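## Task

Remove the mug from the cupboard and set it on the desk, then close both cupboard doors completely. The mug fails if it drops more than a few centimetres, gets hit hard, or does not end upright. Slamming a door open or closed fails, as does the robot tipping over or ending up leaning. Anything that stays put only because the robot holds it does not count. Release everything and back away at the end.

## Robot and tools

Robot: a simulated Hello Robot Stretch 4, about 1.6 m tall. It has an omni-wheel base (rim within 0.23 m of the base origin), a lift on a vertical mast, one arm that telescopes forward, a three-joint wrist and a two-finger gripper. There is a single arm, so joints are named, not listed per arm. Loose objects may occasionally get nudged by something outside the robot.

Frames: the base frame sits on the floor below the base centre, x ahead, y to the left, z up. The odometry frame is the base frame as it was when the scene began. hand_pose is reported in the base frame: a point between the open fingertips; with all wrist joints at zero its axes line up with the base frame. Its printed position can be somewhat wrong.

execute_actions: argument "actions" is a list holding one action, or empty to just read state and images. Optional "cameras": list of head_camera, head_left_camera, head_right_camera, wrist_camera or all; omitted/null/["all"] gives every camera, [] gives none. An action holds "base", "joints" or both, plus optional "pace" ("slow", "default", "fast", "max") and "contact_limits"; or just "end_of_arm": "enable_torque" to re-power wrist or gripper motors that shut off. Motions in one action start together.
- base: exactly one relative move from the current base position. {"translate_m": d} drives straight, forward positive, -2 to 2 m. {"strafe_m": d} slides sideways, left positive, -2 to 2 m. {"rotate_rad": d} spins in place, counter-clockwise (left) positive, -3.2 to 3.2. The move counts from the base position in the latest reported state.
- joints: absolute targets by name, not offsets. lift_m 0 to 1.2 (tolerance ±0.004); arm_m extension 0 to 0.55 (±0.004); wrist_yaw_rad -1.134 to 4.276 (±0.02; 0 points ahead, positive turns left, 3.14 is folded back, above 3.4 the arm may obstruct); wrist_pitch_rad -1.117 to 4.259 (±0.05; 0 level, 1.57 pointing down); wrist_roll_rad -1.117 to 4.259 (±0.02; 0 keeps fingers level, positive rolls clockwise viewed from behind); gripper_m -0.038 to 0.141 (±0.004; fingertip gap, negative means fingers squeeze together). Joint targets outside range are clipped and flagged; any other bad value or unknown key rejects the call and nothing moves.
- contact_limits: only {"arm_m": x}, 0 (gentlest) to 0.75 (firmest), default 0.5; the arm stops when it pushes harder.
- pace: base speeds 0.1/0.3/0.4/0.6 m/s and turn rates 1/2/3/4 rad/s for slow/default/fast/max; with lift_m over 0.2 these shrink, down to 0.3 m/s and 1 rad/s at lift_m 1.2.
A joint or the base left out of an action may still be driving toward an earlier target without the status showing it. If a result reports a stop, later motion calls in that same reply are skipped.

wait: {"seconds": 0 to 10}; commands nothing, returns state and images.
zoom_image: {"camera": name, "region": [x0, y0, x1, y1]} in pixels of that camera's most recent full image, origin top-left, at most 504 by 504.
finished_scene: {"scene": n} with the current scene number; irreversible, and the result tells whether the goal was met and what the next task is.

Cameras: head_camera (top of mast, looking forward and down; turn the base to look around), head_left_camera and head_right_camera (fisheyes beside it, looking more steeply down, showing the base and arm), wrist_camera (behind the fingers, fingertips near the image bottom). Calibration is given as K, distortion and T_world_to_cam mapping base frame to camera; it may be a little off, more so for the wrist camera at long arm extension.

Result lines: base_status and joint_status give how each motion ended: done (for the base, wheels turned the commanded amount, even if slipping), off_target (resting away from target, possibly still pushing), contact_stop_at_<key> (hit something; that part goes slack, lift may sag, base may roll), limit_stop_at_<name> (built-in limit), time_out, torque_fault (wrist motor overloaded, goes limp until enable_torque). limit_stop_at_tilt means leaning beyond 6 degrees: lift, arm and wheels go slack and ignore commands. limit_stop_at_own_body: a joint would hit the robot; moving away is allowed. It tends to happen with wrist_pitch_rad below -0.2 combined with wrist_roll_rad below -0.4 or above 4. To unfold at the start, send lift_m 0.4 with wrist_yaw_rad 0. on_its_own lists uncommanded behaviour; "held at" is the held target. lidar_m: 12 distances in metres for 30-degree sectors, first straight ahead then counter-clockwise (4th left, 7th behind, 10th right); "-" is nothing seen or closer than 0.25 m; it sees roughly 0.15 m up to robot height, can miss glass and thin legs. wrist_depth_mm: 7x7 grid of median depths from top-left, 100 to 2000 mm. base_odometry counts wheel rotation (slip included); heading -3.142 to 3.142, left positive. If turned_by_wheels and turned_by_imu differ by over about 0.1 rad, a collision or slip occurred and heading error is roughly their difference. base_tilt in degrees, forward and right positive, with a fixed bias up to about 1.5. motor_effort is percent of maximum (peak in brackets), positive toward larger joint values; for wheel_0, wheel_1, wheel_2 positive turns the base right.

Gripping: command gripper_m smaller than the object's width; lower values squeeze harder and pull it toward the wrist. Neither the reading nor done confirms a grasp; a firm grip at commanded values of 0 or above shows as a clear change in gripper effort. Stuck fingertips on a surface: raise the lift.

Avoid: turning or driving with over 1 kg held and arm_m over 0.2, especially fast; strong sustained pushes or pulls, particularly with the gripper high or a high contact limit; pressing the gripper into things with base or arm moves (torque faults); dropping or knocking the item; swinging doors hard. Open doors gently with low contact limits, place the item upright and released, close both doors fully, then open the gripper and back off.

Each tool is called after ">>>" by a JSON object that holds its "method" and its "body".

## Session

>>> {"method": "execute_actions", "body": {"actions": []}}

Scene clock: 0.00 s.
base_odometry: x=+0.000 y=+0.000 heading=+0.000 (m, m, rad; odometry frame)
turned_by_wheels: +0.000 (rad since the last result)
turned_by_imu: +0.000 (rad since the last result)
base_tilt: forward=-0.4 right=-0.1 (deg)
lidar_m: 2.77 2.09 2.04 2.74 1.44 1.40 1.51 1.23 1.22 1.34 2.01 2.56
base_status: not commanded
joint_positions: lift_m=+0.162 arm_m=+0.001 wrist_yaw_rad=+3.134 wrist_pitch_rad=+0.018 wrist_roll_rad=-0.015 gripper_m=+0.057
joint_status: not commanded
motor_effort: lift_m=+20 arm_m=+0 wrist_yaw_rad=+0 wrist_pitch_rad=-7 wrist_roll_rad=-2 gripper_m=-1 wheel_0=+1 wheel_1=+0 wheel_2=+0 (%)
hand_pose: x=-0.1158 y=+0.0897 z=+0.3347 quat_wxyz=(+0.004, -0.009, -0.007, +1.000) (m; base frame)
wrist_depth_mm: - 140 1708 - - - 1808 / - 117 149 - 1808 1537 1464 / - 121 155 - - - 1808 / 116 138 216 - - - 1863 / 1118 1430 1661 - - - 1808 / 1182 1336 211 1537 215 1661 1708 / 931 878 891 152 878 1025 1042
pictures: head_camera, head_left_camera, head_right_camera, wrist_camera
Images, in order (width x height): head_camera 420x560, head_left_camera 420x672, head_right_camera 420x672, wrist_camera 616x392.

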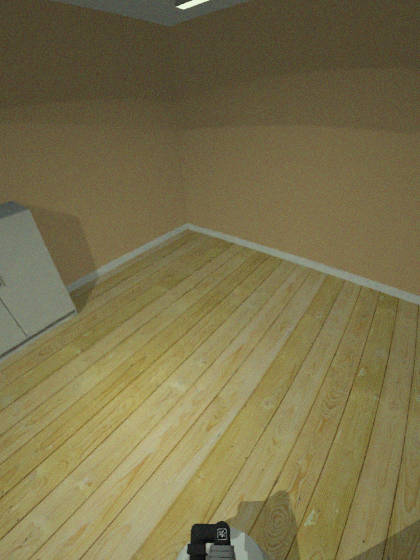

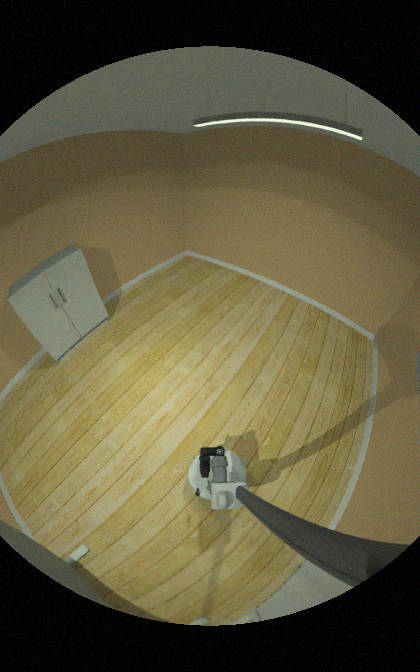

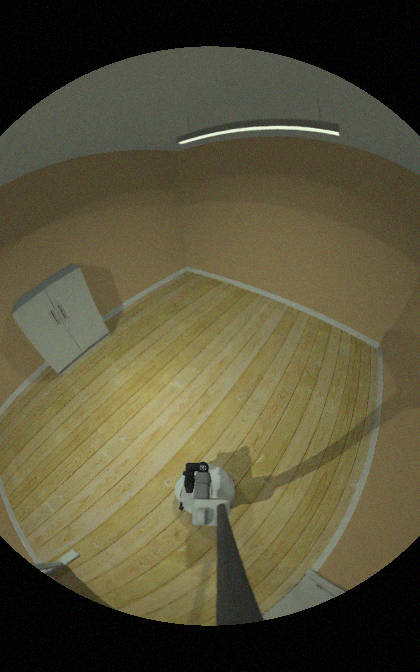

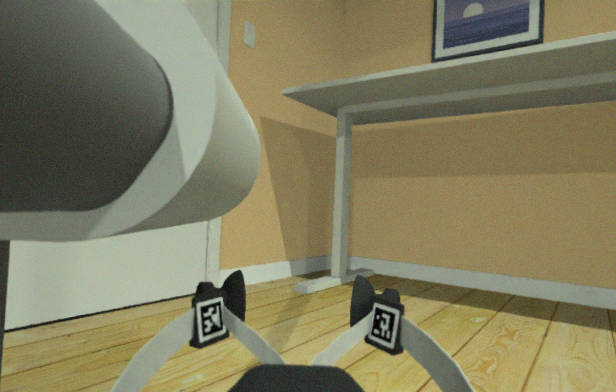

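>>> {"method": "execute_actions", "body": {"actions": [{"base":{"rotate_rad":0.85},"joints":{"lift_m":0.4,"wrist_yaw_rad":0}}]}}

Scene clock: 2.60 s.
base_odometry: x=+0.000 y=+0.000 heading=+0.850 (m, m, rad; odometry frame)
turned_by_wheels: +0.850 (rad since the last result)
turned_by_imu: +0.852 (rad since the last result)
base_tilt: forward=-0.4 right=+0.0 (deg)
lidar_m: 2.04 2.11 2.35 1.41 1.44 1.31 1.22 1.25 1.64 2.57 2.63 2.70
base_status: done
joint_positions: lift_m=+0.400 arm_m=+0.001 wrist_yaw_rad=+0.000 wrist_pitch_rad=+0.018 wrist_roll_rad=-0.015 gripper_m=+0.057
joint_status: all done
motor_effort: lift_m=+24(25) arm_m=+0(0) wrist_yaw_rad=+0(9) wrist_pitch_rad=-7(8) wrist_roll_rad=-1(2) gripper_m=+1(1) wheel_0=-2(7) wheel_1=-1(7) wheel_2=-1(9) (%)
hand_pose: x=+0.4604 y=-0.0873 z=+0.5727 quat_wxyz=(+1.000, -0.007, +0.009, +0.000) (m; base frame)
wrist_depth_mm: - - - - - - - / - - - - - - - / - - 1756 1863 - - - / - - 1808 1808 - - - / - - 1808 1808 - - - / - - 211 1808 215 - - / 1464 1397 1397 153 1397 1576 1618
pictures: head_camera, head_left_camera, head_right_camera, wrist_camera
camera_calibration (this result's frames):
wrist_camera: T_world_to_cam=[[-0.00398272, -0.999077, 0.0427785, -0.108898], [-0.00597736, -0.0427542, -0.999068, 0.632387], [0.999974, -0.00423471, -0.00580156, -0.2297], [0, 0, 0, 1]] pos_world=[0.23304, -0.0827325, 0.635123]
Images, in order (width x height): head_camera 420x560, head_left_camera 420x672, head_right_camera 420x672, wrist_camera 616x392.

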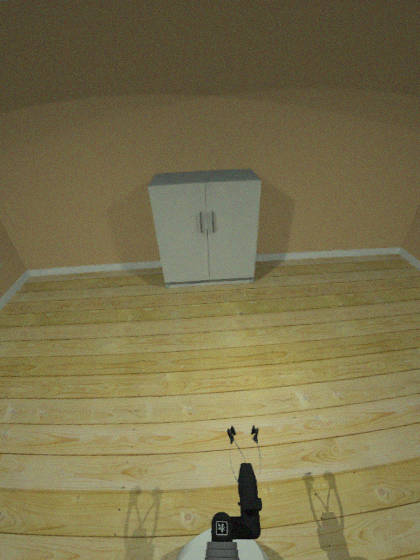

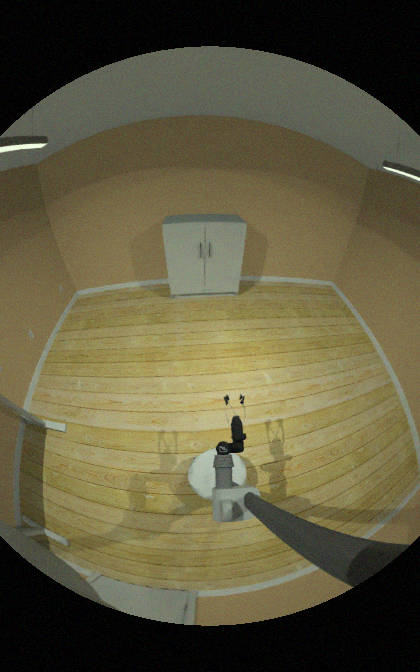

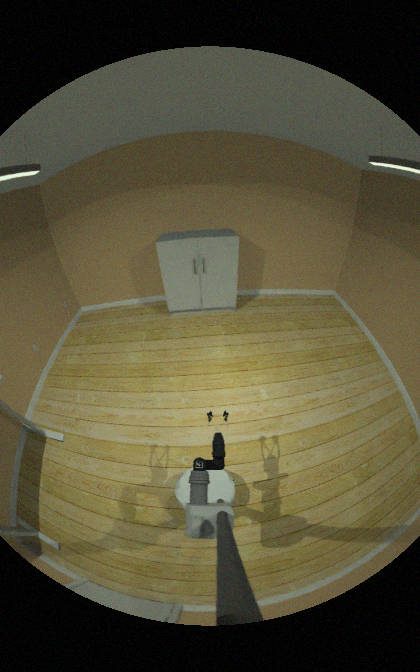

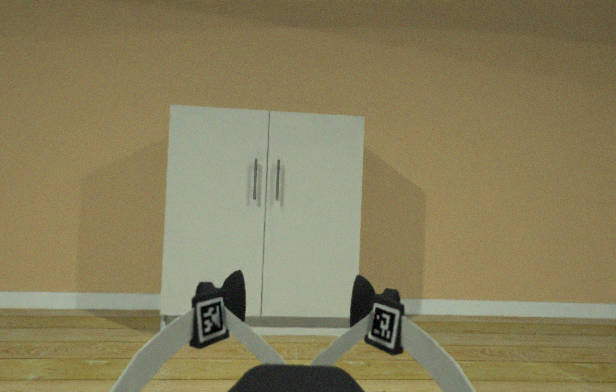

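>>> {"method": "execute_actions", "body": {"actions": [{"base":{"translate_m":1.0},"joints":{"lift_m":0.53,"gripper_m":0.1,"wrist_pitch_rad":0,"wrist_roll_rad":0}}]}}

Scene clock: 7.67 s.
base_odometry: x=+0.660 y=+0.751 heading=+0.850 (m, m, rad; odometry frame)
turned_by_wheels: +0.000 (rad since the last result)
turned_by_imu: -0.005 (rad since the last result)
base_tilt: forward=-0.4 right=+0.0 (deg)
lidar_m: 1.03 1.10 2.05 2.27 1.63 1.97 2.22 2.27 2.67 2.47 2.40 1.13
base_status: done
joint_positions: lift_m=+0.530 arm_m=+0.001 wrist_yaw_rad=+0.000 wrist_pitch_rad=+0.002 wrist_roll_rad=+0.000 gripper_m=+0.100
joint_status: all done
motor_effort: lift_m=+22(24) arm_m=+0(0) wrist_yaw_rad=+0(0) wrist_pitch_rad=-6(10) wrist_roll_rad=+0(4) gripper_m=+0(3) wheel_0=+2(6) wheel_1=+1(6) wheel_2=+0(11) (%)
hand_pose: x=+0.4605 y=-0.0874 z=+0.7073 quat_wxyz=(+1.000, +0.000, +0.001, +0.000) (m; base frame)
wrist_depth_mm: 1229 1281 1308 1336 1336 1430 1397 / 798 831 831 854 891 1336 1430 / 798 831 831 854 866 1366 1397 / 788 820 820 854 866 1366 1366 / 798 809 831 831 866 1366 1366 / 788 798 831 831 219 1336 1366 / 778 798 820 154 842 1336 1366
pictures: head_camera, head_left_camera, head_right_camera, wrist_camera
camera_calibration (this result's frames):
wrist_camera: T_world_to_cam=[[-0.00495304, -0.999591, 0.0281813, -0.104008], [0.00947748, -0.0282273, -0.999557, 0.761365], [0.999943, -0.00468376, 0.00961341, -0.239868], [0, 0, 0, 1]] pos_world=[0.232124, -0.083598, 0.766265]
Images, in order (width x height): head_camera 420x560, head_left_camera 420x672, head_right_camera 420x672, wrist_camera 616x392.

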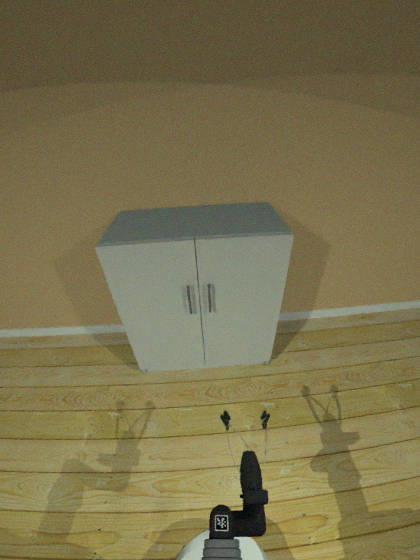

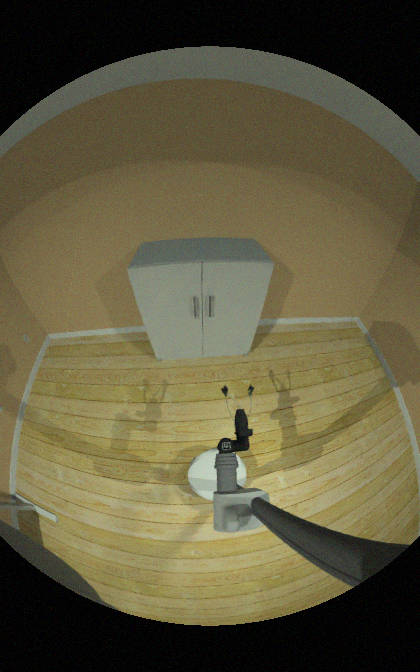

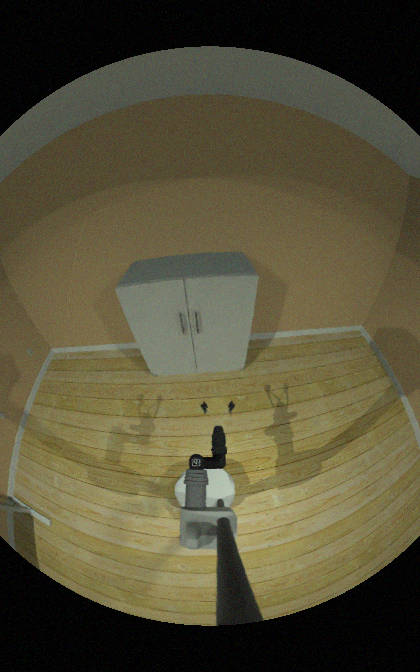

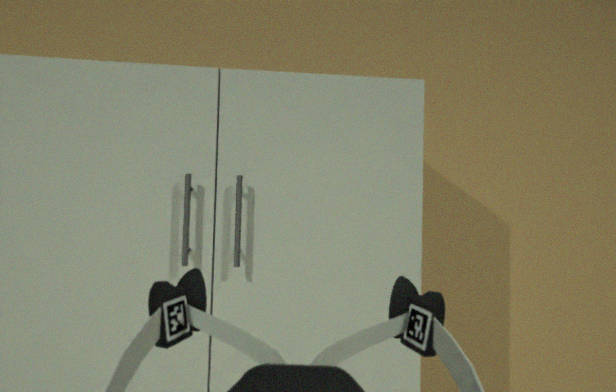

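>>> {"method": "execute_actions", "body": {"actions": [{"base":{"rotate_rad":0.1},"joints":{"gripper_m":0.07,"arm_m":0.2}}], "cameras": []}}

>>> {"method": "execute_actions", "body": {"actions": [{"base":{"strafe_m":0.03}}], "cameras": []}}

>>> {"method": "execute_actions", "body": {"actions": [{"base":{"translate_m":0.25}}], "cameras": ["wrist_camera","head_camera"]}}

Scene clock: 9.87 s.
base_odometry: x=+0.660 y=+0.751 heading=+0.949 (m, m, rad; odometry frame)
turned_by_wheels: +0.100 (rad since the last result)
turned_by_imu: +0.100 (rad since the last result)
base_tilt: forward=-0.5 right=+0.1 (deg)
lidar_m: 1.03 1.13 2.26 2.03 1.62 2.14 2.22 2.33 2.58 2.50 2.15 1.12
base_status: done
joint_positions: lift_m=+0.530 arm_m=+0.199 wrist_yaw_rad=+0.000 wrist_pitch_rad=+0.002 wrist_roll_rad=+0.000 gripper_m=+0.070
joint_status: all done
motor_effort: lift_m=+22(22) arm_m=+7(6) wrist_yaw_rad=+0(1) wrist_pitch_rad=-7(7) wrist_roll_rad=+0(1) gripper_m=-1(2) wheel_0=-3(6) wheel_1=-1(5) wheel_2=-2(8) (%)
hand_pose: x=+0.6582 y=-0.0874 z=+0.7073 quat_wxyz=(+1.000, +0.000, +0.001, +0.000) (m; base frame)
wrist_depth_mm: 654 654 640 640 1098 1098 1118 / 647 647 647 647 647 640 1078 / 640 647 640 640 647 640 1098 / 640 634 640 634 640 634 1098 / 640 634 640 634 627 634 1098 / 634 627 211 634 216 627 1060 / 640 627 621 161 627 621 1060
pictures: none
No camera images: the call's "cameras" was empty. Leave "cameras" out to get every camera's image.

Scene clock: 10.80 s.
base_odometry: x=+0.636 y=+0.769 heading=+0.949 (m, m, rad; odometry frame)
turned_by_wheels: +0.000 (rad since the last result)
turned_by_imu: +0.000 (rad since the last result)
base_tilt: forward=-0.5 right=+0.1 (deg)
lidar_m: 1.03 1.11 2.21 2.01 1.58 2.13 2.21 2.33 2.62 2.52 2.17 1.10
base_status: done
joint_positions: lift_m=+0.530 arm_m=+0.199 wrist_yaw_rad=+0.000 wrist_pitch_rad=+0.002 wrist_roll_rad=+0.000 gripper_m=+0.070
joint_status: not commanded
motor_effort: lift_m=+22(22) arm_m=+7(7) wrist_yaw_rad=-1(1) wrist_pitch_rad=-7(6) wrist_roll_rad=-1(1) gripper_m=-1(0) wheel_0=+0(9) wheel_1=-2(9) wheel_2=+0(3) (%)
hand_pose: x=+0.6582 y=-0.0874 z=+0.7073 quat_wxyz=(+1.000, +0.000, +0.001, +0.000) (m; base frame)
wrist_depth_mm: 647 654 654 647 1118 1118 1118 / 647 647 647 640 647 640 1098 / 647 647 634 634 640 640 1098 / 640 640 647 634 634 634 1098 / 640 640 634 634 634 634 1078 / 634 634 212 627 216 627 1098 / 634 627 634 162 627 634 1078
pictures: none
No camera images: the call's "cameras" was empty. Leave "cameras" out to get every camera's image.

Scene clock: 13.10 s.
base_odometry: x=+0.781 y=+0.972 heading=+0.950 (m, m, rad; odometry frame)
turned_by_wheels: +0.000 (rad since the last result)
turned_by_imu: -0.001 (rad since the last result)
base_tilt: forward=-0.5 right=+0.0 (deg)
lidar_m: 0.79 0.84 1.87 2.23 1.70 2.12 2.47 2.58 2.63 2.53 1.81 0.85
base_status: done
joint_positions: lift_m=+0.530 arm_m=+0.199 wrist_yaw_rad=+0.000 wrist_pitch_rad=+0.002 wrist_roll_rad=+0.000 gripper_m=+0.070
joint_status: not commanded
motor_effort: lift_m=+22(22) arm_m=+7(7) wrist_yaw_rad=+0(1) wrist_pitch_rad=-7(7) wrist_roll_rad=+0(1) gripper_m=-3(2) wheel_0=+2(5) wheel_1=+2(7) wheel_2=+1(12) (%)
hand_pose: x=+0.6582 y=-0.0874 z=+0.7073 quat_wxyz=(+1.000, +0.000, +0.001, +0.000) (m; base frame)
wrist_depth_mm: 399 397 397 397 397 394 394 / 397 394 397 394 392 389 392 / 394 394 397 392 392 392 392 / 392 394 392 389 392 387 387 / 392 389 387 387 389 387 389 / 387 387 212 387 217 384 384 / 384 387 384 161 379 382 384
pictures: head_camera, wrist_camera
camera_calibration (this result's frames):
wrist_camera: T_world_to_cam=[[-0.00494334, -0.999593, 0.0280907, -0.102969], [0.00954027, -0.0281369, -0.999559, 0.759477], [0.999942, -0.00467316, 0.00967548, -0.437652], [0, 0, 0, 1]] pos_world=[0.429872, -0.0836025, 0.766269]
Images, in order (width x height): head_camera 420x560, wrist_camera 616x392.

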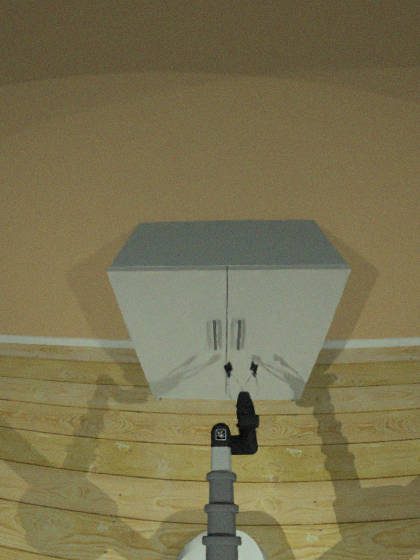

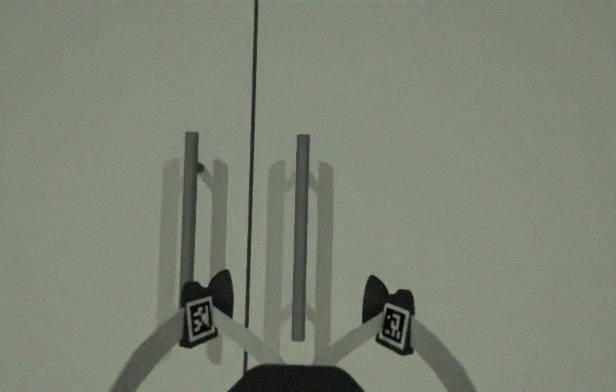

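>>> {"method": "execute_actions", "body": {"actions": [{"joints":{"arm_m":0.32},"contact_limits":{"arm_m":0.15}}], "cameras": ["wrist_camera","head_camera"]}}

Scene clock: 14.63 s.
base_odometry: x=+0.781 y=+0.972 heading=+0.950 (m, m, rad; odometry frame)
turned_by_wheels: +0.000 (rad since the last result)
turned_by_imu: +0.000 (rad since the last result)
base_tilt: forward=-0.4 right=-0.1 (deg)
lidar_m: 0.78 0.85 1.86 2.21 1.70 2.12 2.49 2.58 2.62 2.52 1.81 0.84
base_status: not commanded
joint_positions: lift_m=+0.530 arm_m=+0.319 wrist_yaw_rad=+0.000 wrist_pitch_rad=+0.002 wrist_roll_rad=+0.000 gripper_m=+0.070
joint_status: all done
motor_effort: lift_m=+22(22) arm_m=+7(8) wrist_yaw_rad=-1(1) wrist_pitch_rad=-7(7) wrist_roll_rad=-1(1) gripper_m=-5(1) wheel_0=+2(2) wheel_1=+2(2) wheel_2=+1(1) (%)
contact_limits: arm_m 0.15
hand_pose: x=+0.7782 y=-0.0874 z=+0.7073 quat_wxyz=(+1.000, +0.000, +0.001, +0.000) (m; base frame)
wrist_depth_mm: 276 276 276 276 273 274 273 / 274 273 274 273 273 272 272 / 273 273 272 271 271 272 271 / 272 272 271 270 272 270 268 / 271 271 270 270 268 268 267 / 270 268 211 267 216 267 267 / 267 266 266 161 265 265 265
pictures: head_camera, wrist_camera
camera_calibration (this result's frames):
wrist_camera: T_world_to_cam=[[-0.00488896, -0.999593, 0.0280887, -0.102401], [0.00955882, -0.0281345, -0.999558, 0.758324], [0.999942, -0.00461831, 0.00969248, -0.55763], [0, 0, 0, 1]] pos_world=[0.549848, -0.0835993, 0.76627]
Images, in order (width x height): head_camera 420x560, wrist_camera 616x392.

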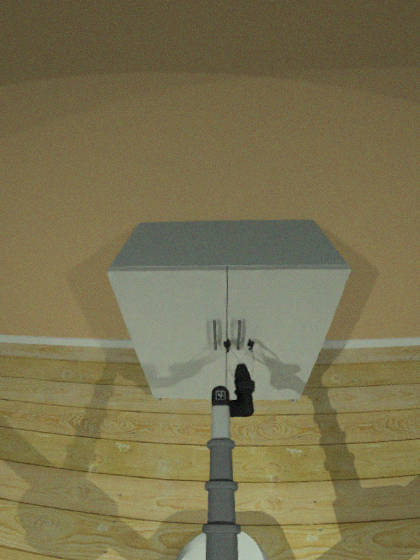

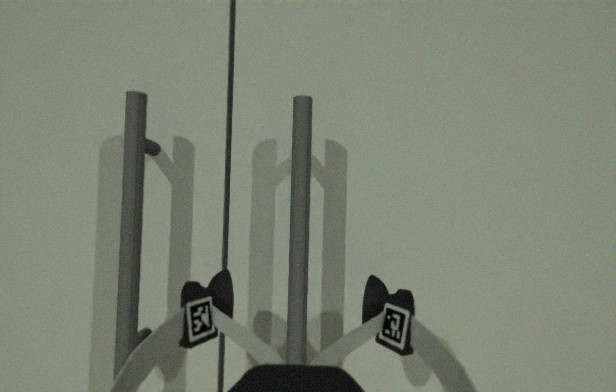

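>>> {"method": "execute_actions", "body": {"actions": [{"joints":{"arm_m":0.335},"contact_limits":{"arm_m":0.15}}], "cameras": []}}

>>> {"method": "execute_actions", "body": {"actions": [{"joints":{"gripper_m":-0.02}}], "cameras": ["wrist_camera"]}}

>>> {"method": "execute_actions", "body": {"actions": [{"base":{"translate_m":-0.08},"pace":"slow"}], "cameras": ["wrist_camera","head_camera"]}}

Scene clock: 15.50 s.
base_odometry: x=+0.781 y=+0.972 heading=+0.950 (m, m, rad; odometry frame)
turned_by_wheels: +0.000 (rad since the last result)
turned_by_imu: +0.000 (rad since the last result)
base_tilt: forward=-0.5 right=+0.1 (deg)
lidar_m: 0.78 0.85 1.85 2.24 1.67 2.15 2.48 2.59 2.60 2.53 1.80 0.82
base_status: not commanded
joint_positions: lift_m=+0.530 arm_m=+0.334 wrist_yaw_rad=+0.000 wrist_pitch_rad=+0.002 wrist_roll_rad=+0.000 gripper_m=+0.070
joint_status: all done
motor_effort: lift_m=+22(22) arm_m=+7(8) wrist_yaw_rad=+0(0) wrist_pitch_rad=-7(8) wrist_roll_rad=-1(0) gripper_m=+0(3) wheel_0=+2(2) wheel_1=+2(2) wheel_2=+1(1) (%)
contact_limits: arm_m 0.15
hand_pose: x=+0.7932 y=-0.0874 z=+0.7073 quat_wxyz=(+1.000, +0.000, +0.001, +0.000) (m; base frame)
wrist_depth_mm: 262 260 260 259 259 258 258 / 259 258 258 258 258 258 256 / 258 257 258 256 257 256 256 / 256 255 255 255 255 254 255 / 257 255 254 254 254 254 253 / 255 254 212 252 216 252 252 / 254 219 252 161 250 251 251
pictures: none
No camera images: the call's "cameras" was empty. Leave "cameras" out to get every camera's image.

Scene clock: 17.13 s.
base_odometry: x=+0.781 y=+0.972 heading=+0.950 (m, m, rad; odometry frame)
turned_by_wheels: +0.000 (rad since the last result)
turned_by_imu: +0.000 (rad since the last result)
base_tilt: forward=-0.5 right=+0.1 (deg)
lidar_m: 0.77 0.84 1.86 2.24 1.67 2.14 2.48 2.60 2.62 2.52 1.80 0.84
base_status: not commanded
joint_positions: lift_m=+0.530 arm_m=+0.334 wrist_yaw_rad=+0.000 wrist_pitch_rad=+0.002 wrist_roll_rad=+0.000 gripper_m=-0.020
joint_status: all done
motor_effort: lift_m=+22(22) arm_m=+4(7) wrist_yaw_rad=-1(8) wrist_pitch_rad=-6(9) wrist_roll_rad=-1(0) gripper_m=-16(18) wheel_0=+2(2) wheel_1=+2(2) wheel_2=+1(1) (%)
hand_pose: x=+0.7937 y=-0.0874 z=+0.7073 quat_wxyz=(+1.000, +0.000, +0.001, +0.000) (m; base frame)
wrist_depth_mm: 259 259 258 253 252 254 254 / 258 258 257 252 253 251 253 / 257 257 256 250 250 251 251 / 256 256 255 249 250 250 249 / 255 254 254 247 248 248 249 / 254 252 191 208 247 247 247 / 253 218 245 211 245 246 246
pictures: wrist_camera
camera_calibration (this result's frames):
wrist_camera: T_world_to_cam=[[-0.00480423, -0.999594, 0.0280901, -0.102369], [0.00944205, -0.0281345, -0.99956, 0.758236], [0.999944, -0.00453689, 0.00957338, -0.573003], [0, 0, 0, 1]] pos_world=[0.56532, -0.0835944, 0.766263]
Images, in order (width x height): wrist_camera 616x392.

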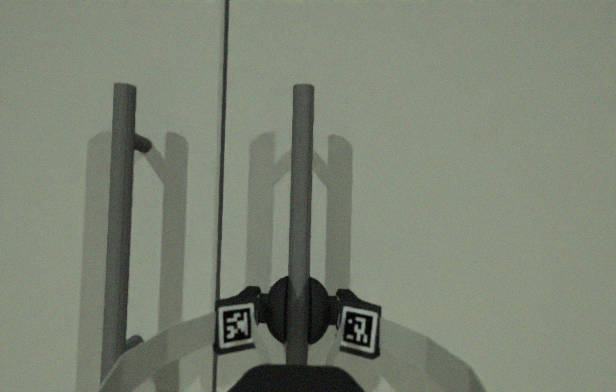

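Scene clock: 19.20 s.
base_odometry: x=+0.735 y=+0.907 heading=+0.948 (m, m, rad; odometry frame)
turned_by_wheels: -0.002 (rad since the last result)
turned_by_imu: -0.003 (rad since the last result)
base_tilt: forward=-0.4 right=+0.0 (deg)
lidar_m: 0.78 0.93 1.96 2.24 1.64 2.12 2.40 2.52 2.61 2.51 1.94 0.88
base_status: done
joint_positions: lift_m=+0.530 arm_m=+0.334 wrist_yaw_rad=-0.012 wrist_pitch_rad=+0.002 wrist_roll_rad=+0.000 gripper_m=-0.019
joint_status: not commanded
on_its_own: wrist_yaw_rad is at rest, and its effort (+35) is outside its rest range (-13 to +13)
motor_effort: lift_m=+22(22) arm_m=+4(4) wrist_yaw_rad=+35(35) wrist_pitch_rad=-7(7) wrist_roll_rad=-1(0) gripper_m=-20(16) wheel_0=-13(12) wheel_1=-6(6) wheel_2=-4(5) (%)
hand_pose: x=+0.7926 y=-0.0909 z=+0.7073 quat_wxyz=(+1.000, +0.000, +0.001, -0.006) (m; base frame)
wrist_depth_mm: 338 338 338 252 267 283 297 / 334 336 336 250 264 281 297 / 336 336 336 247 263 281 296 / 334 334 242 246 263 278 294 / 330 332 240 245 262 278 294 / 330 330 235 211 259 277 291 / 329 327 235 208 254 274 290
pictures: head_camera, wrist_camera
camera_calibration (this result's frames):
wrist_camera: T_world_to_cam=[[-0.0170522, -0.99946, 0.0280889, -0.0961809], [0.00909654, -0.0282469, -0.99956, 0.75841], [0.999813, -0.0167892, 0.0095733, -0.572939], [0, 0, 0, 1]] pos_world=[0.564293, -0.0843254, 0.766263]
Images, in order (width x height): head_camera 420x560, wrist_camera 616x392.

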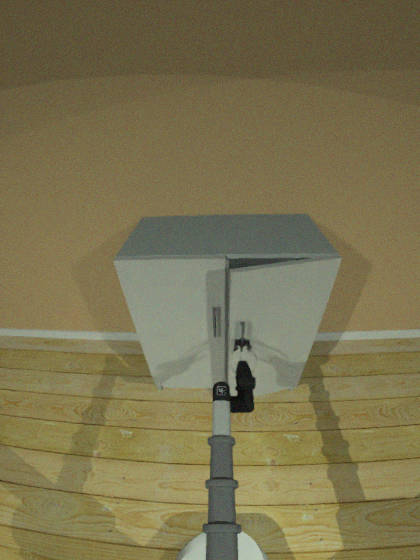

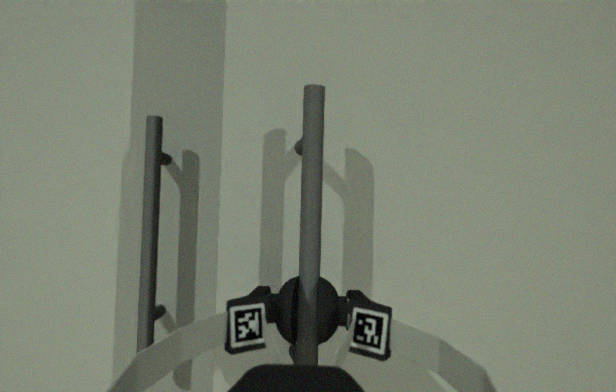

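>>> {"method": "execute_actions", "body": {"actions": [{"base":{"strafe_m":-0.02},"pace":"slow"}], "cameras": []}}

>>> {"method": "execute_actions", "body": {"actions": [{"base":{"translate_m":-0.05},"pace":"slow"}], "cameras": ["wrist_camera"]}}

Scene clock: 20.57 s.
base_odometry: x=+0.751 y=+0.895 heading=+0.948 (m, m, rad; odometry frame)
turned_by_wheels: +0.000 (rad since the last result)
turned_by_imu: +0.000 (rad since the last result)
base_tilt: forward=-0.5 right=+0.2 (deg)
lidar_m: 0.79 0.94 1.98 2.26 1.65 2.15 2.39 2.51 2.59 2.51 1.91 0.88
base_status: done
joint_positions: lift_m=+0.530 arm_m=+0.334 wrist_yaw_rad=+0.003 wrist_pitch_rad=+0.002 wrist_roll_rad=+0.000 gripper_m=-0.020
joint_status: not commanded
motor_effort: lift_m=+22(22) arm_m=+4(4) wrist_yaw_rad=-10(35) wrist_pitch_rad=-6(8) wrist_roll_rad=+0(1) gripper_m=-16(20) wheel_0=+6(9) wheel_1=+0(9) wheel_2=-1(3) (%)
hand_pose: x=+0.7940 y=-0.0864 z=+0.7073 quat_wxyz=(+1.000, +0.000, +0.001, +0.002) (m; base frame)
wrist_depth_mm: 343 340 247 253 265 279 293 / 340 342 245 252 265 278 289 / 340 338 244 247 264 277 290 / 338 334 242 249 263 276 287 / 336 334 240 250 262 276 287 / 334 334 206 206 259 273 286 / 332 157 234 211 254 272 283
pictures: none
No camera images: the call's "cameras" was empty. Leave "cameras" out to get every camera's image.

Scene clock: 22.27 s.
base_odometry: x=+0.722 y=+0.855 heading=+0.946 (m, m, rad; odometry frame)
turned_by_wheels: -0.002 (rad since the last result)
turned_by_imu: -0.002 (rad since the last result)
base_tilt: forward=-0.4 right=+0.1 (deg)
lidar_m: 0.78 0.99 2.05 2.25 1.63 2.13 2.34 2.46 2.59 2.51 2.00 0.89
base_status: done
joint_positions: lift_m=+0.530 arm_m=+0.334 wrist_yaw_rad=-0.011 wrist_pitch_rad=+0.002 wrist_roll_rad=+0.000 gripper_m=-0.019
joint_status: not commanded
on_its_own: wrist_yaw_rad is at rest, and its effort (+30) is outside its rest range (-13 to +13)
motor_effort: lift_m=+22(22) arm_m=+4(4) wrist_yaw_rad=+30(31) wrist_pitch_rad=-6(8) wrist_roll_rad=+0(1) gripper_m=-15(20) wheel_0=-14(14) wheel_1=-7(7) wheel_2=-2(9) (%)
hand_pose: x=+0.7927 y=-0.0905 z=+0.7073 quat_wxyz=(+1.000, +0.000, +0.001, -0.005) (m; base frame)
wrist_depth_mm: 389 389 240 253 276 306 338 / 387 387 239 249 276 304 338 / 384 384 239 244 274 304 334 / 382 384 237 243 273 301 334 / 382 382 237 246 273 301 334 / 379 377 228 211 271 301 330 / 377 377 228 210 259 298 329
pictures: wrist_camera
camera_calibration (this result's frames):
wrist_camera: T_world_to_cam=[[-0.0156299, -0.999483, 0.0280886, -0.0968991], [0.00917579, -0.0282342, -0.999559, 0.75837], [0.999836, -0.0153653, 0.00961235, -0.57298], [0, 0, 0, 1]] pos_world=[0.564413, -0.0842411, 0.766265]
Images, in order (width x height): wrist_camera 616x392.

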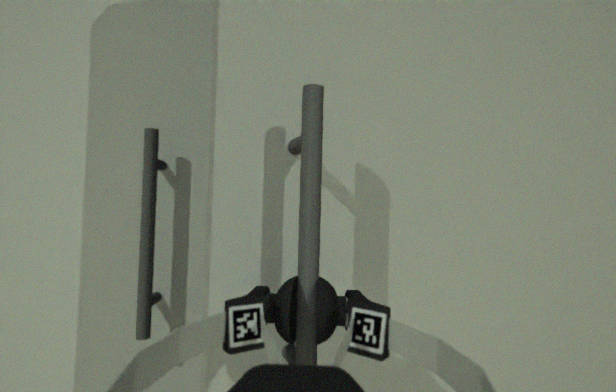

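>>> {"method": "execute_actions", "body": {"actions": [{"base":{"strafe_m":-0.03},"pace":"slow"}], "cameras": []}}

>>> {"method": "execute_actions", "body": {"actions": [{"base":{"translate_m":-0.05},"pace":"slow"}], "cameras": []}}

>>> {"method": "execute_actions", "body": {"actions": [{"base":{"strafe_m":-0.035},"pace":"slow"}], "cameras": []}}

>>> {"method": "execute_actions", "body": {"actions": [{"base":{"translate_m":-0.05},"pace":"slow"}], "cameras": ["wrist_camera","head_camera"]}}

Scene clock: 24.03 s.
base_odometry: x=+0.746 y=+0.837 heading=+0.948 (m, m, rad; odometry frame)
turned_by_wheels: +0.002 (rad since the last result)
turned_by_imu: +0.002 (rad since the last result)
base_tilt: forward=-0.5 right=+0.0 (deg)
lidar_m: 0.78 0.99 2.05 2.27 1.69 2.17 2.34 2.45 2.58 2.47 1.98 0.90
base_status: done
joint_positions: lift_m=+0.530 arm_m=+0.334 wrist_yaw_rad=+0.011 wrist_pitch_rad=+0.002 wrist_roll_rad=+0.000 gripper_m=-0.020
joint_status: not commanded
on_its_own: wrist_yaw_rad is at rest, and its effort (-32) is outside its rest range (-13 to +13)
motor_effort: lift_m=+22(22) arm_m=+4(4) wrist_yaw_rad=-32(33) wrist_pitch_rad=-6(8) wrist_roll_rad=+0(0) gripper_m=-15(18) wheel_0=+13(10) wheel_1=+4(8) wheel_2=+3(5) (%)
hand_pose: x=+0.7946 y=-0.0841 z=+0.7074 quat_wxyz=(+1.000, +0.000, +0.001, +0.006) (m; base frame)
wrist_depth_mm: 397 394 242 254 276 301 329 / 392 389 241 253 274 300 325 / 392 387 238 252 274 297 322 / 387 387 237 252 272 296 320 / 389 387 235 250 272 296 319 / 384 382 200 209 271 294 319 / 384 156 229 208 179 293 319
pictures: none
No camera images: the call's "cameras" was empty. Leave "cameras" out to get every camera's image.

Scene clock: 25.73 s.
base_odometry: x=+0.717 y=+0.797 heading=+0.946 (m, m, rad; odometry frame)
turned_by_wheels: -0.002 (rad since the last result)
turned_by_imu: -0.002 (rad since the last result)
base_tilt: forward=-0.5 right=-0.1 (deg)
lidar_m: 0.78 1.04 2.11 2.28 1.67 2.16 2.29 2.39 2.55 2.48 2.06 0.93
base_status: done
joint_positions: lift_m=+0.530 arm_m=+0.334 wrist_yaw_rad=-0.009 wrist_pitch_rad=+0.002 wrist_roll_rad=+0.000 gripper_m=-0.019
joint_status: not commanded
on_its_own: wrist_yaw_rad is at rest, and its effort (+27) is outside its rest range (-13 to +13)
motor_effort: lift_m=+22(22) arm_m=+4(4) wrist_yaw_rad=+27(33) wrist_pitch_rad=-6(7) wrist_roll_rad=+0(0) gripper_m=-22(18) wheel_0=-14(12) wheel_1=-6(6) wheel_2=-1(9) (%)
hand_pose: x=+0.7928 y=-0.0901 z=+0.7073 quat_wxyz=(+1.000, +0.000, +0.001, -0.005) (m; base frame)
wrist_depth_mm: 436 436 233 254 290 340 399 / 433 439 232 249 289 338 399 / 433 433 232 243 289 336 399 / 433 430 230 246 289 334 397 / 430 430 230 247 286 334 397 / 427 427 218 209 286 332 394 / 424 424 221 210 267 332 392
pictures: none
No camera images: the call's "cameras" was empty. Leave "cameras" out to get every camera's image.

Scene clock: 27.13 s.
base_odometry: x=+0.745 y=+0.776 heading=+0.948 (m, m, rad; odometry frame)
turned_by_wheels: +0.002 (rad since the last result)
turned_by_imu: +0.003 (rad since the last result)
base_tilt: forward=-0.6 right=+0.0 (deg)
lidar_m: 0.78 1.04 2.13 2.31 1.67 2.26 2.28 2.39 2.54 2.45 2.06 0.95
base_status: done
joint_positions: lift_m=+0.530 arm_m=+0.334 wrist_yaw_rad=+0.015 wrist_pitch_rad=+0.002 wrist_roll_rad=+0.000 gripper_m=-0.020
joint_status: not commanded
on_its_own: wrist_yaw_rad is at rest, and its effort (-42) is outside its rest range (-13 to +13)
motor_effort: lift_m=+22(22) arm_m=+4(4) wrist_yaw_rad=-42(42) wrist_pitch_rad=-7(8) wrist_roll_rad=+0(0) gripper_m=-16(20) wheel_0=+17(19) wheel_1=+5(6) wheel_2=+4(2) (%)
hand_pose: x=+0.7949 y=-0.0832 z=+0.7074 quat_wxyz=(+1.000, +0.000, +0.001, +0.007) (m; base frame)
wrist_depth_mm: 449 442 234 257 289 332 384 / 449 442 232 255 289 332 382 / 445 439 229 256 289 330 384 / 439 439 227 254 286 329 379 / 436 433 228 253 286 327 377 / 433 433 194 207 285 324 377 / 436 164 217 204 174 324 373
pictures: none
No camera images: the call's "cameras" was empty. Leave "cameras" out to get every camera's image.

Scene clock: 28.83 s.
base_odometry: x=+0.716 y=+0.736 heading=+0.946 (m, m, rad; odometry frame)
turned_by_wheels: -0.002 (rad since the last result)
turned_by_imu: -0.003 (rad since the last result)
base_tilt: forward=-0.4 right=+0.2 (deg)
lidar_m: 0.76 1.10 2.19 2.29 1.65 2.23 2.24 2.35 2.55 2.43 2.11 0.98
base_status: done
joint_positions: lift_m=+0.530 arm_m=+0.335 wrist_yaw_rad=-0.012 wrist_pitch_rad=+0.003 wrist_roll_rad=+0.000 gripper_m=-0.019
joint_status: not commanded
on_its_own: wrist_yaw_rad is at rest, and its effort (+34) is outside its rest range (-13 to +13)
motor_effort: lift_m=+22(22) arm_m=+3(4) wrist_yaw_rad=+34(42) wrist_pitch_rad=-8(9) wrist_roll_rad=-1(1) gripper_m=-23(20) wheel_0=-17(17) wheel_1=-10(9) wheel_2=-2(13) (%)
hand_pose: x=+0.7929 y=-0.0909 z=+0.7072 quat_wxyz=(+1.000, +0.000, +0.001, -0.006) (m; base frame)
wrist_depth_mm: 480 488 224 253 309 397 976 / 484 484 224 246 309 397 976 / 484 480 224 236 309 394 960 / 477 480 223 240 307 394 960 / 477 477 218 238 306 389 960 / 473 473 208 206 297 389 946 / 469 473 211 209 278 375 946
pictures: head_camera, wrist_camera
camera_calibration (this result's frames):
wrist_camera: T_world_to_cam=[[-0.0168968, -0.999463, 0.0280901, -0.0962557], [0.00878748, -0.0282414, -0.999563, 0.758566], [0.999819, -0.0166426, 0.00925995, -0.572985], [0, 0, 0, 1]] pos_world=[0.564589, -0.0843169, 0.766244]
Images, in order (width x height): head_camera 420x560, wrist_camera 616x392.

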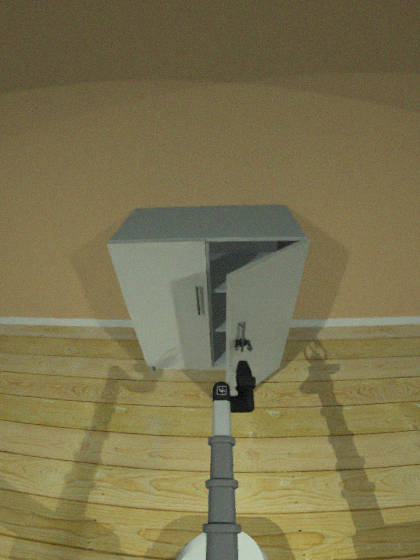

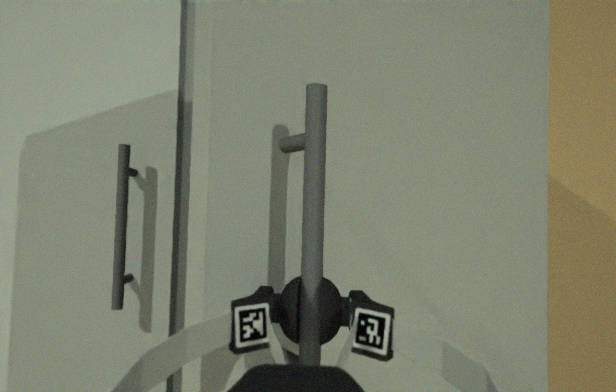

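>>> {"method": "execute_actions", "body": {"actions": [{"joints":{"gripper_m":0.05}}], "cameras": []}}

>>> {"method": "execute_actions", "body": {"actions": [{"joints":{"arm_m":0.2,"wrist_yaw_rad":0}}], "cameras": []}}

>>> {"method": "execute_actions", "body": {"actions": [{"base":{"strafe_m":0.13},"joints":{"gripper_m":0.0}}], "cameras": ["wrist_camera","head_camera"]}}

Scene clock: 30.57 s.
base_odometry: x=+0.716 y=+0.736 heading=+0.948 (m, m, rad; odometry frame)
turned_by_wheels: +0.002 (rad since the last result)
turned_by_imu: +0.002 (rad since the last result)
base_tilt: forward=-0.5 right=+0.0 (deg)
lidar_m: 0.80 1.10 2.19 2.29 1.66 2.24 2.25 2.35 2.52 2.45 2.11 0.99
base_status: not commanded
joint_positions: lift_m=+0.530 arm_m=+0.335 wrist_yaw_rad=+0.000 wrist_pitch_rad=+0.003 wrist_roll_rad=+0.000 gripper_m=+0.050
joint_status: all done
motor_effort: lift_m=+22(22) arm_m=+3(3) wrist_yaw_rad=+1(35) wrist_pitch_rad=-8(9) wrist_roll_rad=+0(1) gripper_m=-2(19) wheel_0=-2(17) wheel_1=-2(10) wheel_2=-2(2) (%)
hand_pose: x=+0.7939 y=-0.0875 z=+0.7072 quat_wxyz=(+1.000, +0.000, +0.001, +0.000) (m; base frame)
wrist_depth_mm: 492 492 252 277 325 394 946 / 488 488 250 277 325 389 946 / 488 488 249 264 324 392 946 / 484 480 250 264 322 389 946 / 480 480 246 264 322 389 931 / 477 477 212 264 307 384 931 / 477 473 238 161 297 384 931
pictures: none
No camera images: the call's "cameras" was empty. Leave "cameras" out to get every camera's image.

Scene clock: 32.00 s.
base_odometry: x=+0.716 y=+0.736 heading=+0.948 (m, m, rad; odometry frame)
turned_by_wheels: +0.000 (rad since the last result)
turned_by_imu: +0.000 (rad since the last result)
base_tilt: forward=-0.5 right=+0.0 (deg)
lidar_m: 0.81 1.08 2.20 2.28 1.69 2.24 2.25 2.34 2.54 2.44 2.12 1.01
base_status: not commanded
joint_positions: lift_m=+0.530 arm_m=+0.201 wrist_yaw_rad=+0.000 wrist_pitch_rad=+0.003 wrist_roll_rad=+0.000 gripper_m=+0.050
joint_status: all done
motor_effort: lift_m=+22(22) arm_m=-7(6) wrist_yaw_rad=+0(2) wrist_pitch_rad=-7(8) wrist_roll_rad=-1(1) gripper_m=-6(2) wheel_0=-2(2) wheel_1=-2(2) wheel_2=-2(2) (%)
hand_pose: x=+0.6606 y=-0.0874 z=+0.7073 quat_wxyz=(+1.000, +0.000, +0.001, +0.000) (m; base frame)
wrist_depth_mm: 621 621 621 415 484 580 1098 / 621 621 621 410 484 574 1078 / 621 615 621 399 480 574 1078 / 615 627 615 404 477 574 1078 / 609 609 615 407 477 580 1078 / 609 609 212 389 455 574 1060 / 609 609 375 161 442 574 1042
pictures: none
No camera images: the call's "cameras" was empty. Leave "cameras" out to get every camera's image.

Scene clock: 33.63 s.
base_odometry: x=+0.611 y=+0.811 heading=+0.948 (m, m, rad; odometry frame)
turned_by_wheels: +0.000 (rad since the last result)
turned_by_imu: +0.000 (rad since the last result)
base_tilt: forward=-0.5 right=+0.1 (deg)
lidar_m: 0.81 1.10 2.21 2.20 1.54 2.05 2.24 2.34 2.65 2.58 2.12 0.84
base_status: done
joint_positions: lift_m=+0.530 arm_m=+0.201 wrist_yaw_rad=+0.000 wrist_pitch_rad=+0.003 wrist_roll_rad=+0.000 gripper_m=+0.000
joint_status: all done
motor_effort: lift_m=+22(22) arm_m=-7(7) wrist_yaw_rad=-1(0) wrist_pitch_rad=-8(7) wrist_roll_rad=+1(0) gripper_m=-4(5) wheel_0=+0(9) wheel_1=+0(9) wheel_2=+0(0) (%)
hand_pose: x=+0.6606 y=-0.0874 z=+0.7073 quat_wxyz=(+1.000, +0.000, +0.001, +0.000) (m; base frame)
wrist_depth_mm: 627 627 627 1098 394 466 591 / 627 615 627 647 392 462 585 / 627 615 615 640 392 459 574 / 621 615 621 654 382 462 574 / 615 615 615 1042 379 462 574 / 615 615 609 206 373 459 574 / 609 609 597 183 173 452 569
pictures: head_camera, wrist_camera
camera_calibration (this result's frames):
wrist_camera: T_world_to_cam=[[-0.00495747, -0.999593, 0.0280899, -0.102951], [0.00934823, -0.0281353, -0.99956, 0.759528], [0.999944, -0.0046927, 0.00948391, -0.439888], [0, 0, 0, 1]] pos_world=[0.432253, -0.0836038, 0.766257]
Images, in order (width x height): head_camera 420x560, wrist_camera 616x392.

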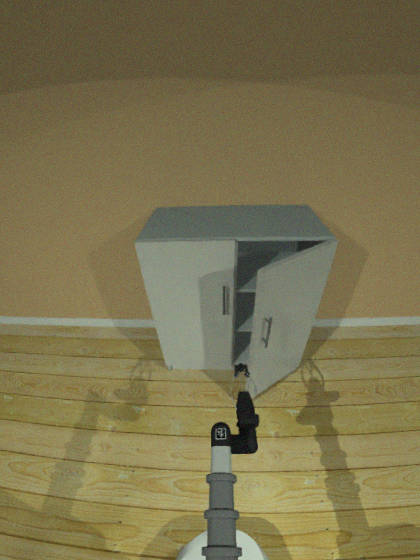

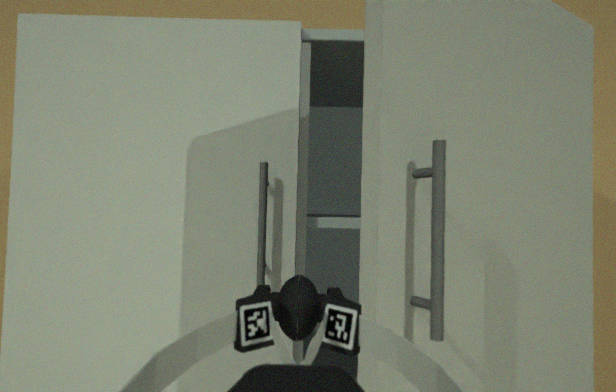

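>>> {"method": "execute_actions", "body": {"actions": [{"base":{"strafe_m":0.02},"joints":{"arm_m":0.40},"contact_limits":{"arm_m":0.2},"pace":"slow"}], "cameras": ["wrist_camera","head_camera"]}}

Scene clock: 37.30 s.
base_odometry: x=+0.594 y=+0.823 heading=+0.948 (m, m, rad; odometry frame)
turned_by_wheels: +0.000 (rad since the last result)
turned_by_imu: -0.001 (rad since the last result)
base_tilt: forward=-0.6 right=+0.0 (deg)
lidar_m: 0.82 1.10 2.17 2.17 1.52 2.02 2.24 2.35 2.66 2.58 2.14 0.84
base_status: done
joint_positions: lift_m=+0.530 arm_m=+0.399 wrist_yaw_rad=+0.000 wrist_pitch_rad=+0.003 wrist_roll_rad=+0.000 gripper_m=+0.000
joint_status: all done
motor_effort: lift_m=+22(22) arm_m=+7(7) wrist_yaw_rad=+0(0) wrist_pitch_rad=-7(8) wrist_roll_rad=-2(0) gripper_m=-2(6) wheel_0=-2(5) wheel_1=+1(7) wheel_2=+0(1) (%)
contact_limits: arm_m 0.2
hand_pose: x=+0.8582 y=-0.0874 z=+0.7073 quat_wxyz=(+1.000, +0.000, +0.001, +0.000) (m; base frame)
wrist_depth_mm: 430 430 427 427 597 186 198 / 430 427 427 427 866 185 195 / 424 427 424 421 866 183 192 / 424 421 418 421 866 182 193 / 421 418 418 421 854 182 192 / 418 418 418 205 854 181 191 / 415 415 413 182 173 176 190
pictures: head_camera, wrist_camera
camera_calibration (this result's frames):
wrist_camera: T_world_to_cam=[[-0.00498477, -0.999593, 0.0280897, -0.101956], [0.0093484, -0.0281354, -0.99956, 0.757681], [0.999944, -0.00471998, 0.00948485, -0.637445], [0, 0, 0, 1]] pos_world=[0.629818, -0.0836055, 0.766257]
Images, in order (width x height): head_camera 420x560, wrist_camera 616x392.

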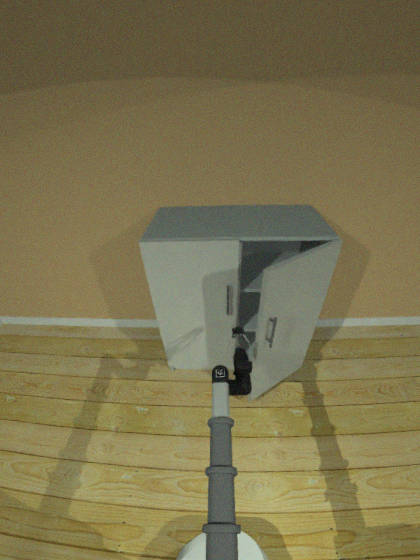

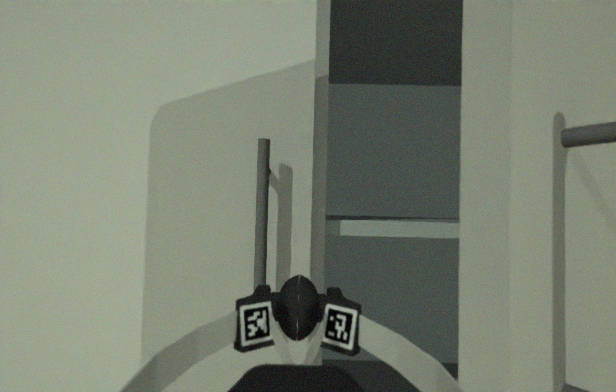

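Now sweep right.

>>> {"method": "execute_actions", "body": {"actions": [{"base":{"strafe_m":-0.2},"pace":"slow"}], "cameras": ["wrist_camera","head_camera"]}}

Scene clock: 40.50 s.
base_odometry: x=+0.757 y=+0.707 heading=+0.951 (m, m, rad; odometry frame)
turned_by_wheels: +0.003 (rad since the last result)
turned_by_imu: +0.107 (rad since the last result)
base_tilt: forward=-0.4 right=-0.2 (deg)
lidar_m: 0.80 1.12 2.39 1.69 1.72 2.28 2.23 2.43 2.46 2.41 1.93 0.91
base_status: done
joint_positions: lift_m=+0.530 arm_m=+0.399 wrist_yaw_rad=+0.019 wrist_pitch_rad=+0.002 wrist_roll_rad=+0.000 gripper_m=+0.000
joint_status: not commanded
on_its_own: wrist_yaw_rad is at rest, and its effort (-55) is outside its rest range (-13 to +13)
motor_effort: lift_m=+22(22) arm_m=+6(7) wrist_yaw_rad=-55(56) wrist_pitch_rad=-7(8) wrist_roll_rad=+1(0) gripper_m=-11(9) wheel_0=+24(22) wheel_1=+9(11) wheel_2=+9(9) (%)
hand_pose: x=+0.8600 y=-0.0820 z=+0.7074 quat_wxyz=(+1.000, +0.000, +0.001, +0.009) (m; base frame)
wrist_depth_mm: 484 466 449 466 180 202 233 / 480 466 449 439 179 192 233 / 477 459 442 442 178 179 231 / 473 459 445 442 178 191 229 / 469 455 442 452 177 190 229 / 466 452 211 191 177 190 228 / 466 445 433 179 160 189 226
pictures: head_camera, wrist_camera
camera_calibration (this result's frames):
wrist_camera: T_world_to_cam=[[0.0138961, -0.999506, 0.0281983, -0.112791], [0.0104718, -0.028054, -0.999552, 0.757023], [0.999849, 0.0141851, 0.0100768, -0.638006], [0, 0, 0, 1]] pos_world=[0.631549, -0.0824475, 0.766293]
Images, in order (width x height): head_camera 420x560, wrist_camera 616x392.

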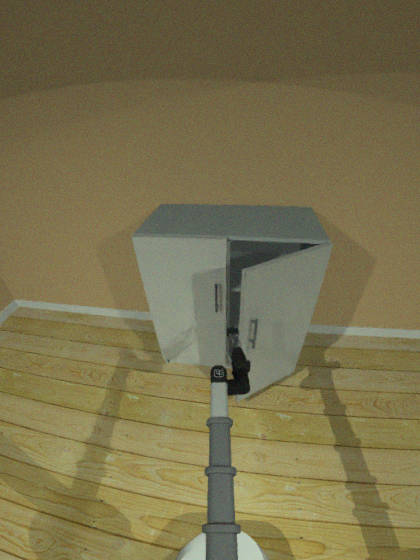

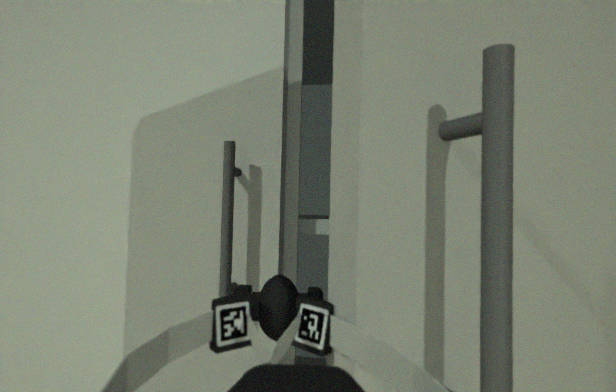

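>>> {"method": "execute_actions", "body": {"actions": [{"base":{"strafe_m":0.08},"pace":"slow"}], "cameras": []}}

>>> {"method": "execute_actions", "body": {"actions": [{"base":{"rotate_rad":-0.09}}], "cameras": ["wrist_camera","head_camera"]}}

Scene clock: 42.70 s.
base_odometry: x=+0.691 y=+0.753 heading=+0.951 (m, m, rad; odometry frame)
turned_by_wheels: +0.000 (rad since the last result)
turned_by_imu: +0.000 (rad since the last result)
base_tilt: forward=-0.5 right=+0.0 (deg)
lidar_m: 0.82 1.16 2.30 1.60 1.64 2.24 2.22 2.40 2.54 2.50 1.97 0.83
base_status: done
joint_positions: lift_m=+0.530 arm_m=+0.399 wrist_yaw_rad=+0.000 wrist_pitch_rad=+0.002 wrist_roll_rad=+0.000 gripper_m=+0.000
joint_status: not commanded
motor_effort: lift_m=+22(22) arm_m=+6(6) wrist_yaw_rad=-1(54) wrist_pitch_rad=-5(7) wrist_roll_rad=+1(1) gripper_m=+0(8) wheel_0=-2(21) wheel_1=+1(12) wheel_2=+2(5) (%)
hand_pose: x=+0.8584 y=-0.0873 z=+0.7074 quat_wxyz=(+1.000, +0.000, +0.001, +0.000) (m; base frame)
wrist_depth_mm: 480 469 459 449 609 187 188 / 480 466 452 442 854 187 187 / 477 466 449 439 866 185 187 / 473 462 445 439 866 184 187 / 466 459 449 436 842 182 186 / 469 455 442 204 842 182 184 / 466 452 439 183 173 176 183
pictures: none
No camera images: the call's "cameras" was empty. Leave "cameras" out to get every camera's image.

Scene clock: 43.43 s.
base_odometry: x=+0.691 y=+0.753 heading=+0.863 (m, m, rad; odometry frame)
turned_by_wheels: -0.088 (rad since the last result)
turned_by_imu: -0.088 (rad since the last result)
base_tilt: forward=-0.5 right=+0.0 (deg)
lidar_m: 0.81 1.13 2.28 1.96 1.60 2.19 2.22 2.35 2.58 2.50 2.13 0.93
base_status: done
joint_positions: lift_m=+0.530 arm_m=+0.399 wrist_yaw_rad=+0.009 wrist_pitch_rad=+0.002 wrist_roll_rad=+0.000 gripper_m=+0.000
joint_status: not commanded
on_its_own: wrist_yaw_rad is at rest, and its effort (-26) is outside its rest range (-13 to +13)
motor_effort: lift_m=+22(22) arm_m=+6(6) wrist_yaw_rad=-26(29) wrist_pitch_rad=-6(7) wrist_roll_rad=+0(0) gripper_m=-7(9) wheel_0=+13(13) wheel_1=+6(5) wheel_2=+6(9) (%)
hand_pose: x=+0.8591 y=-0.0848 z=+0.7074 quat_wxyz=(+1.000, +0.000, +0.001, +0.005) (m; base frame)
wrist_depth_mm: 455 455 449 580 189 224 272 / 449 449 445 809 188 211 271 / 449 445 445 891 186 199 270 / 449 445 439 878 184 204 268 / 445 442 439 878 183 204 267 / 445 442 217 204 183 202 265 / 445 439 436 182 164 201 265
pictures: head_camera, wrist_camera
camera_calibration (this result's frames):
wrist_camera: T_world_to_cam=[[0.00407455, -0.999594, 0.028187, -0.107186], [0.0100408, -0.0281449, -0.999553, 0.757271], [0.999941, 0.00435575, 0.00992208, -0.637937], [0, 0, 0, 1]] pos_world=[0.630733, -0.0830506, 0.766283]
Images, in order (width x height): head_camera 420x560, wrist_camera 616x392.

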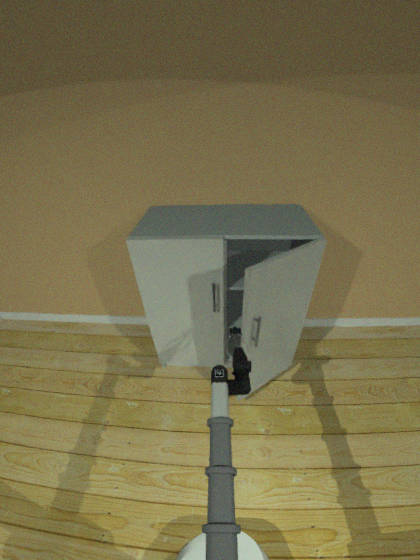

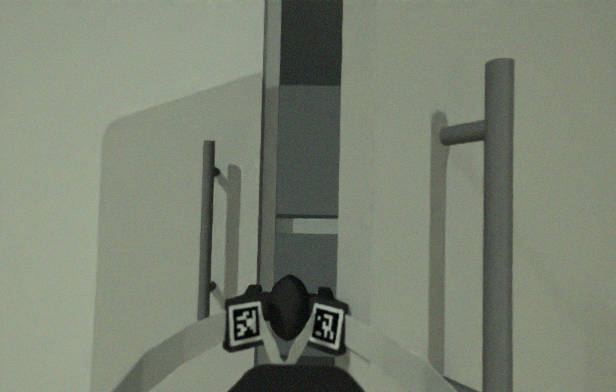

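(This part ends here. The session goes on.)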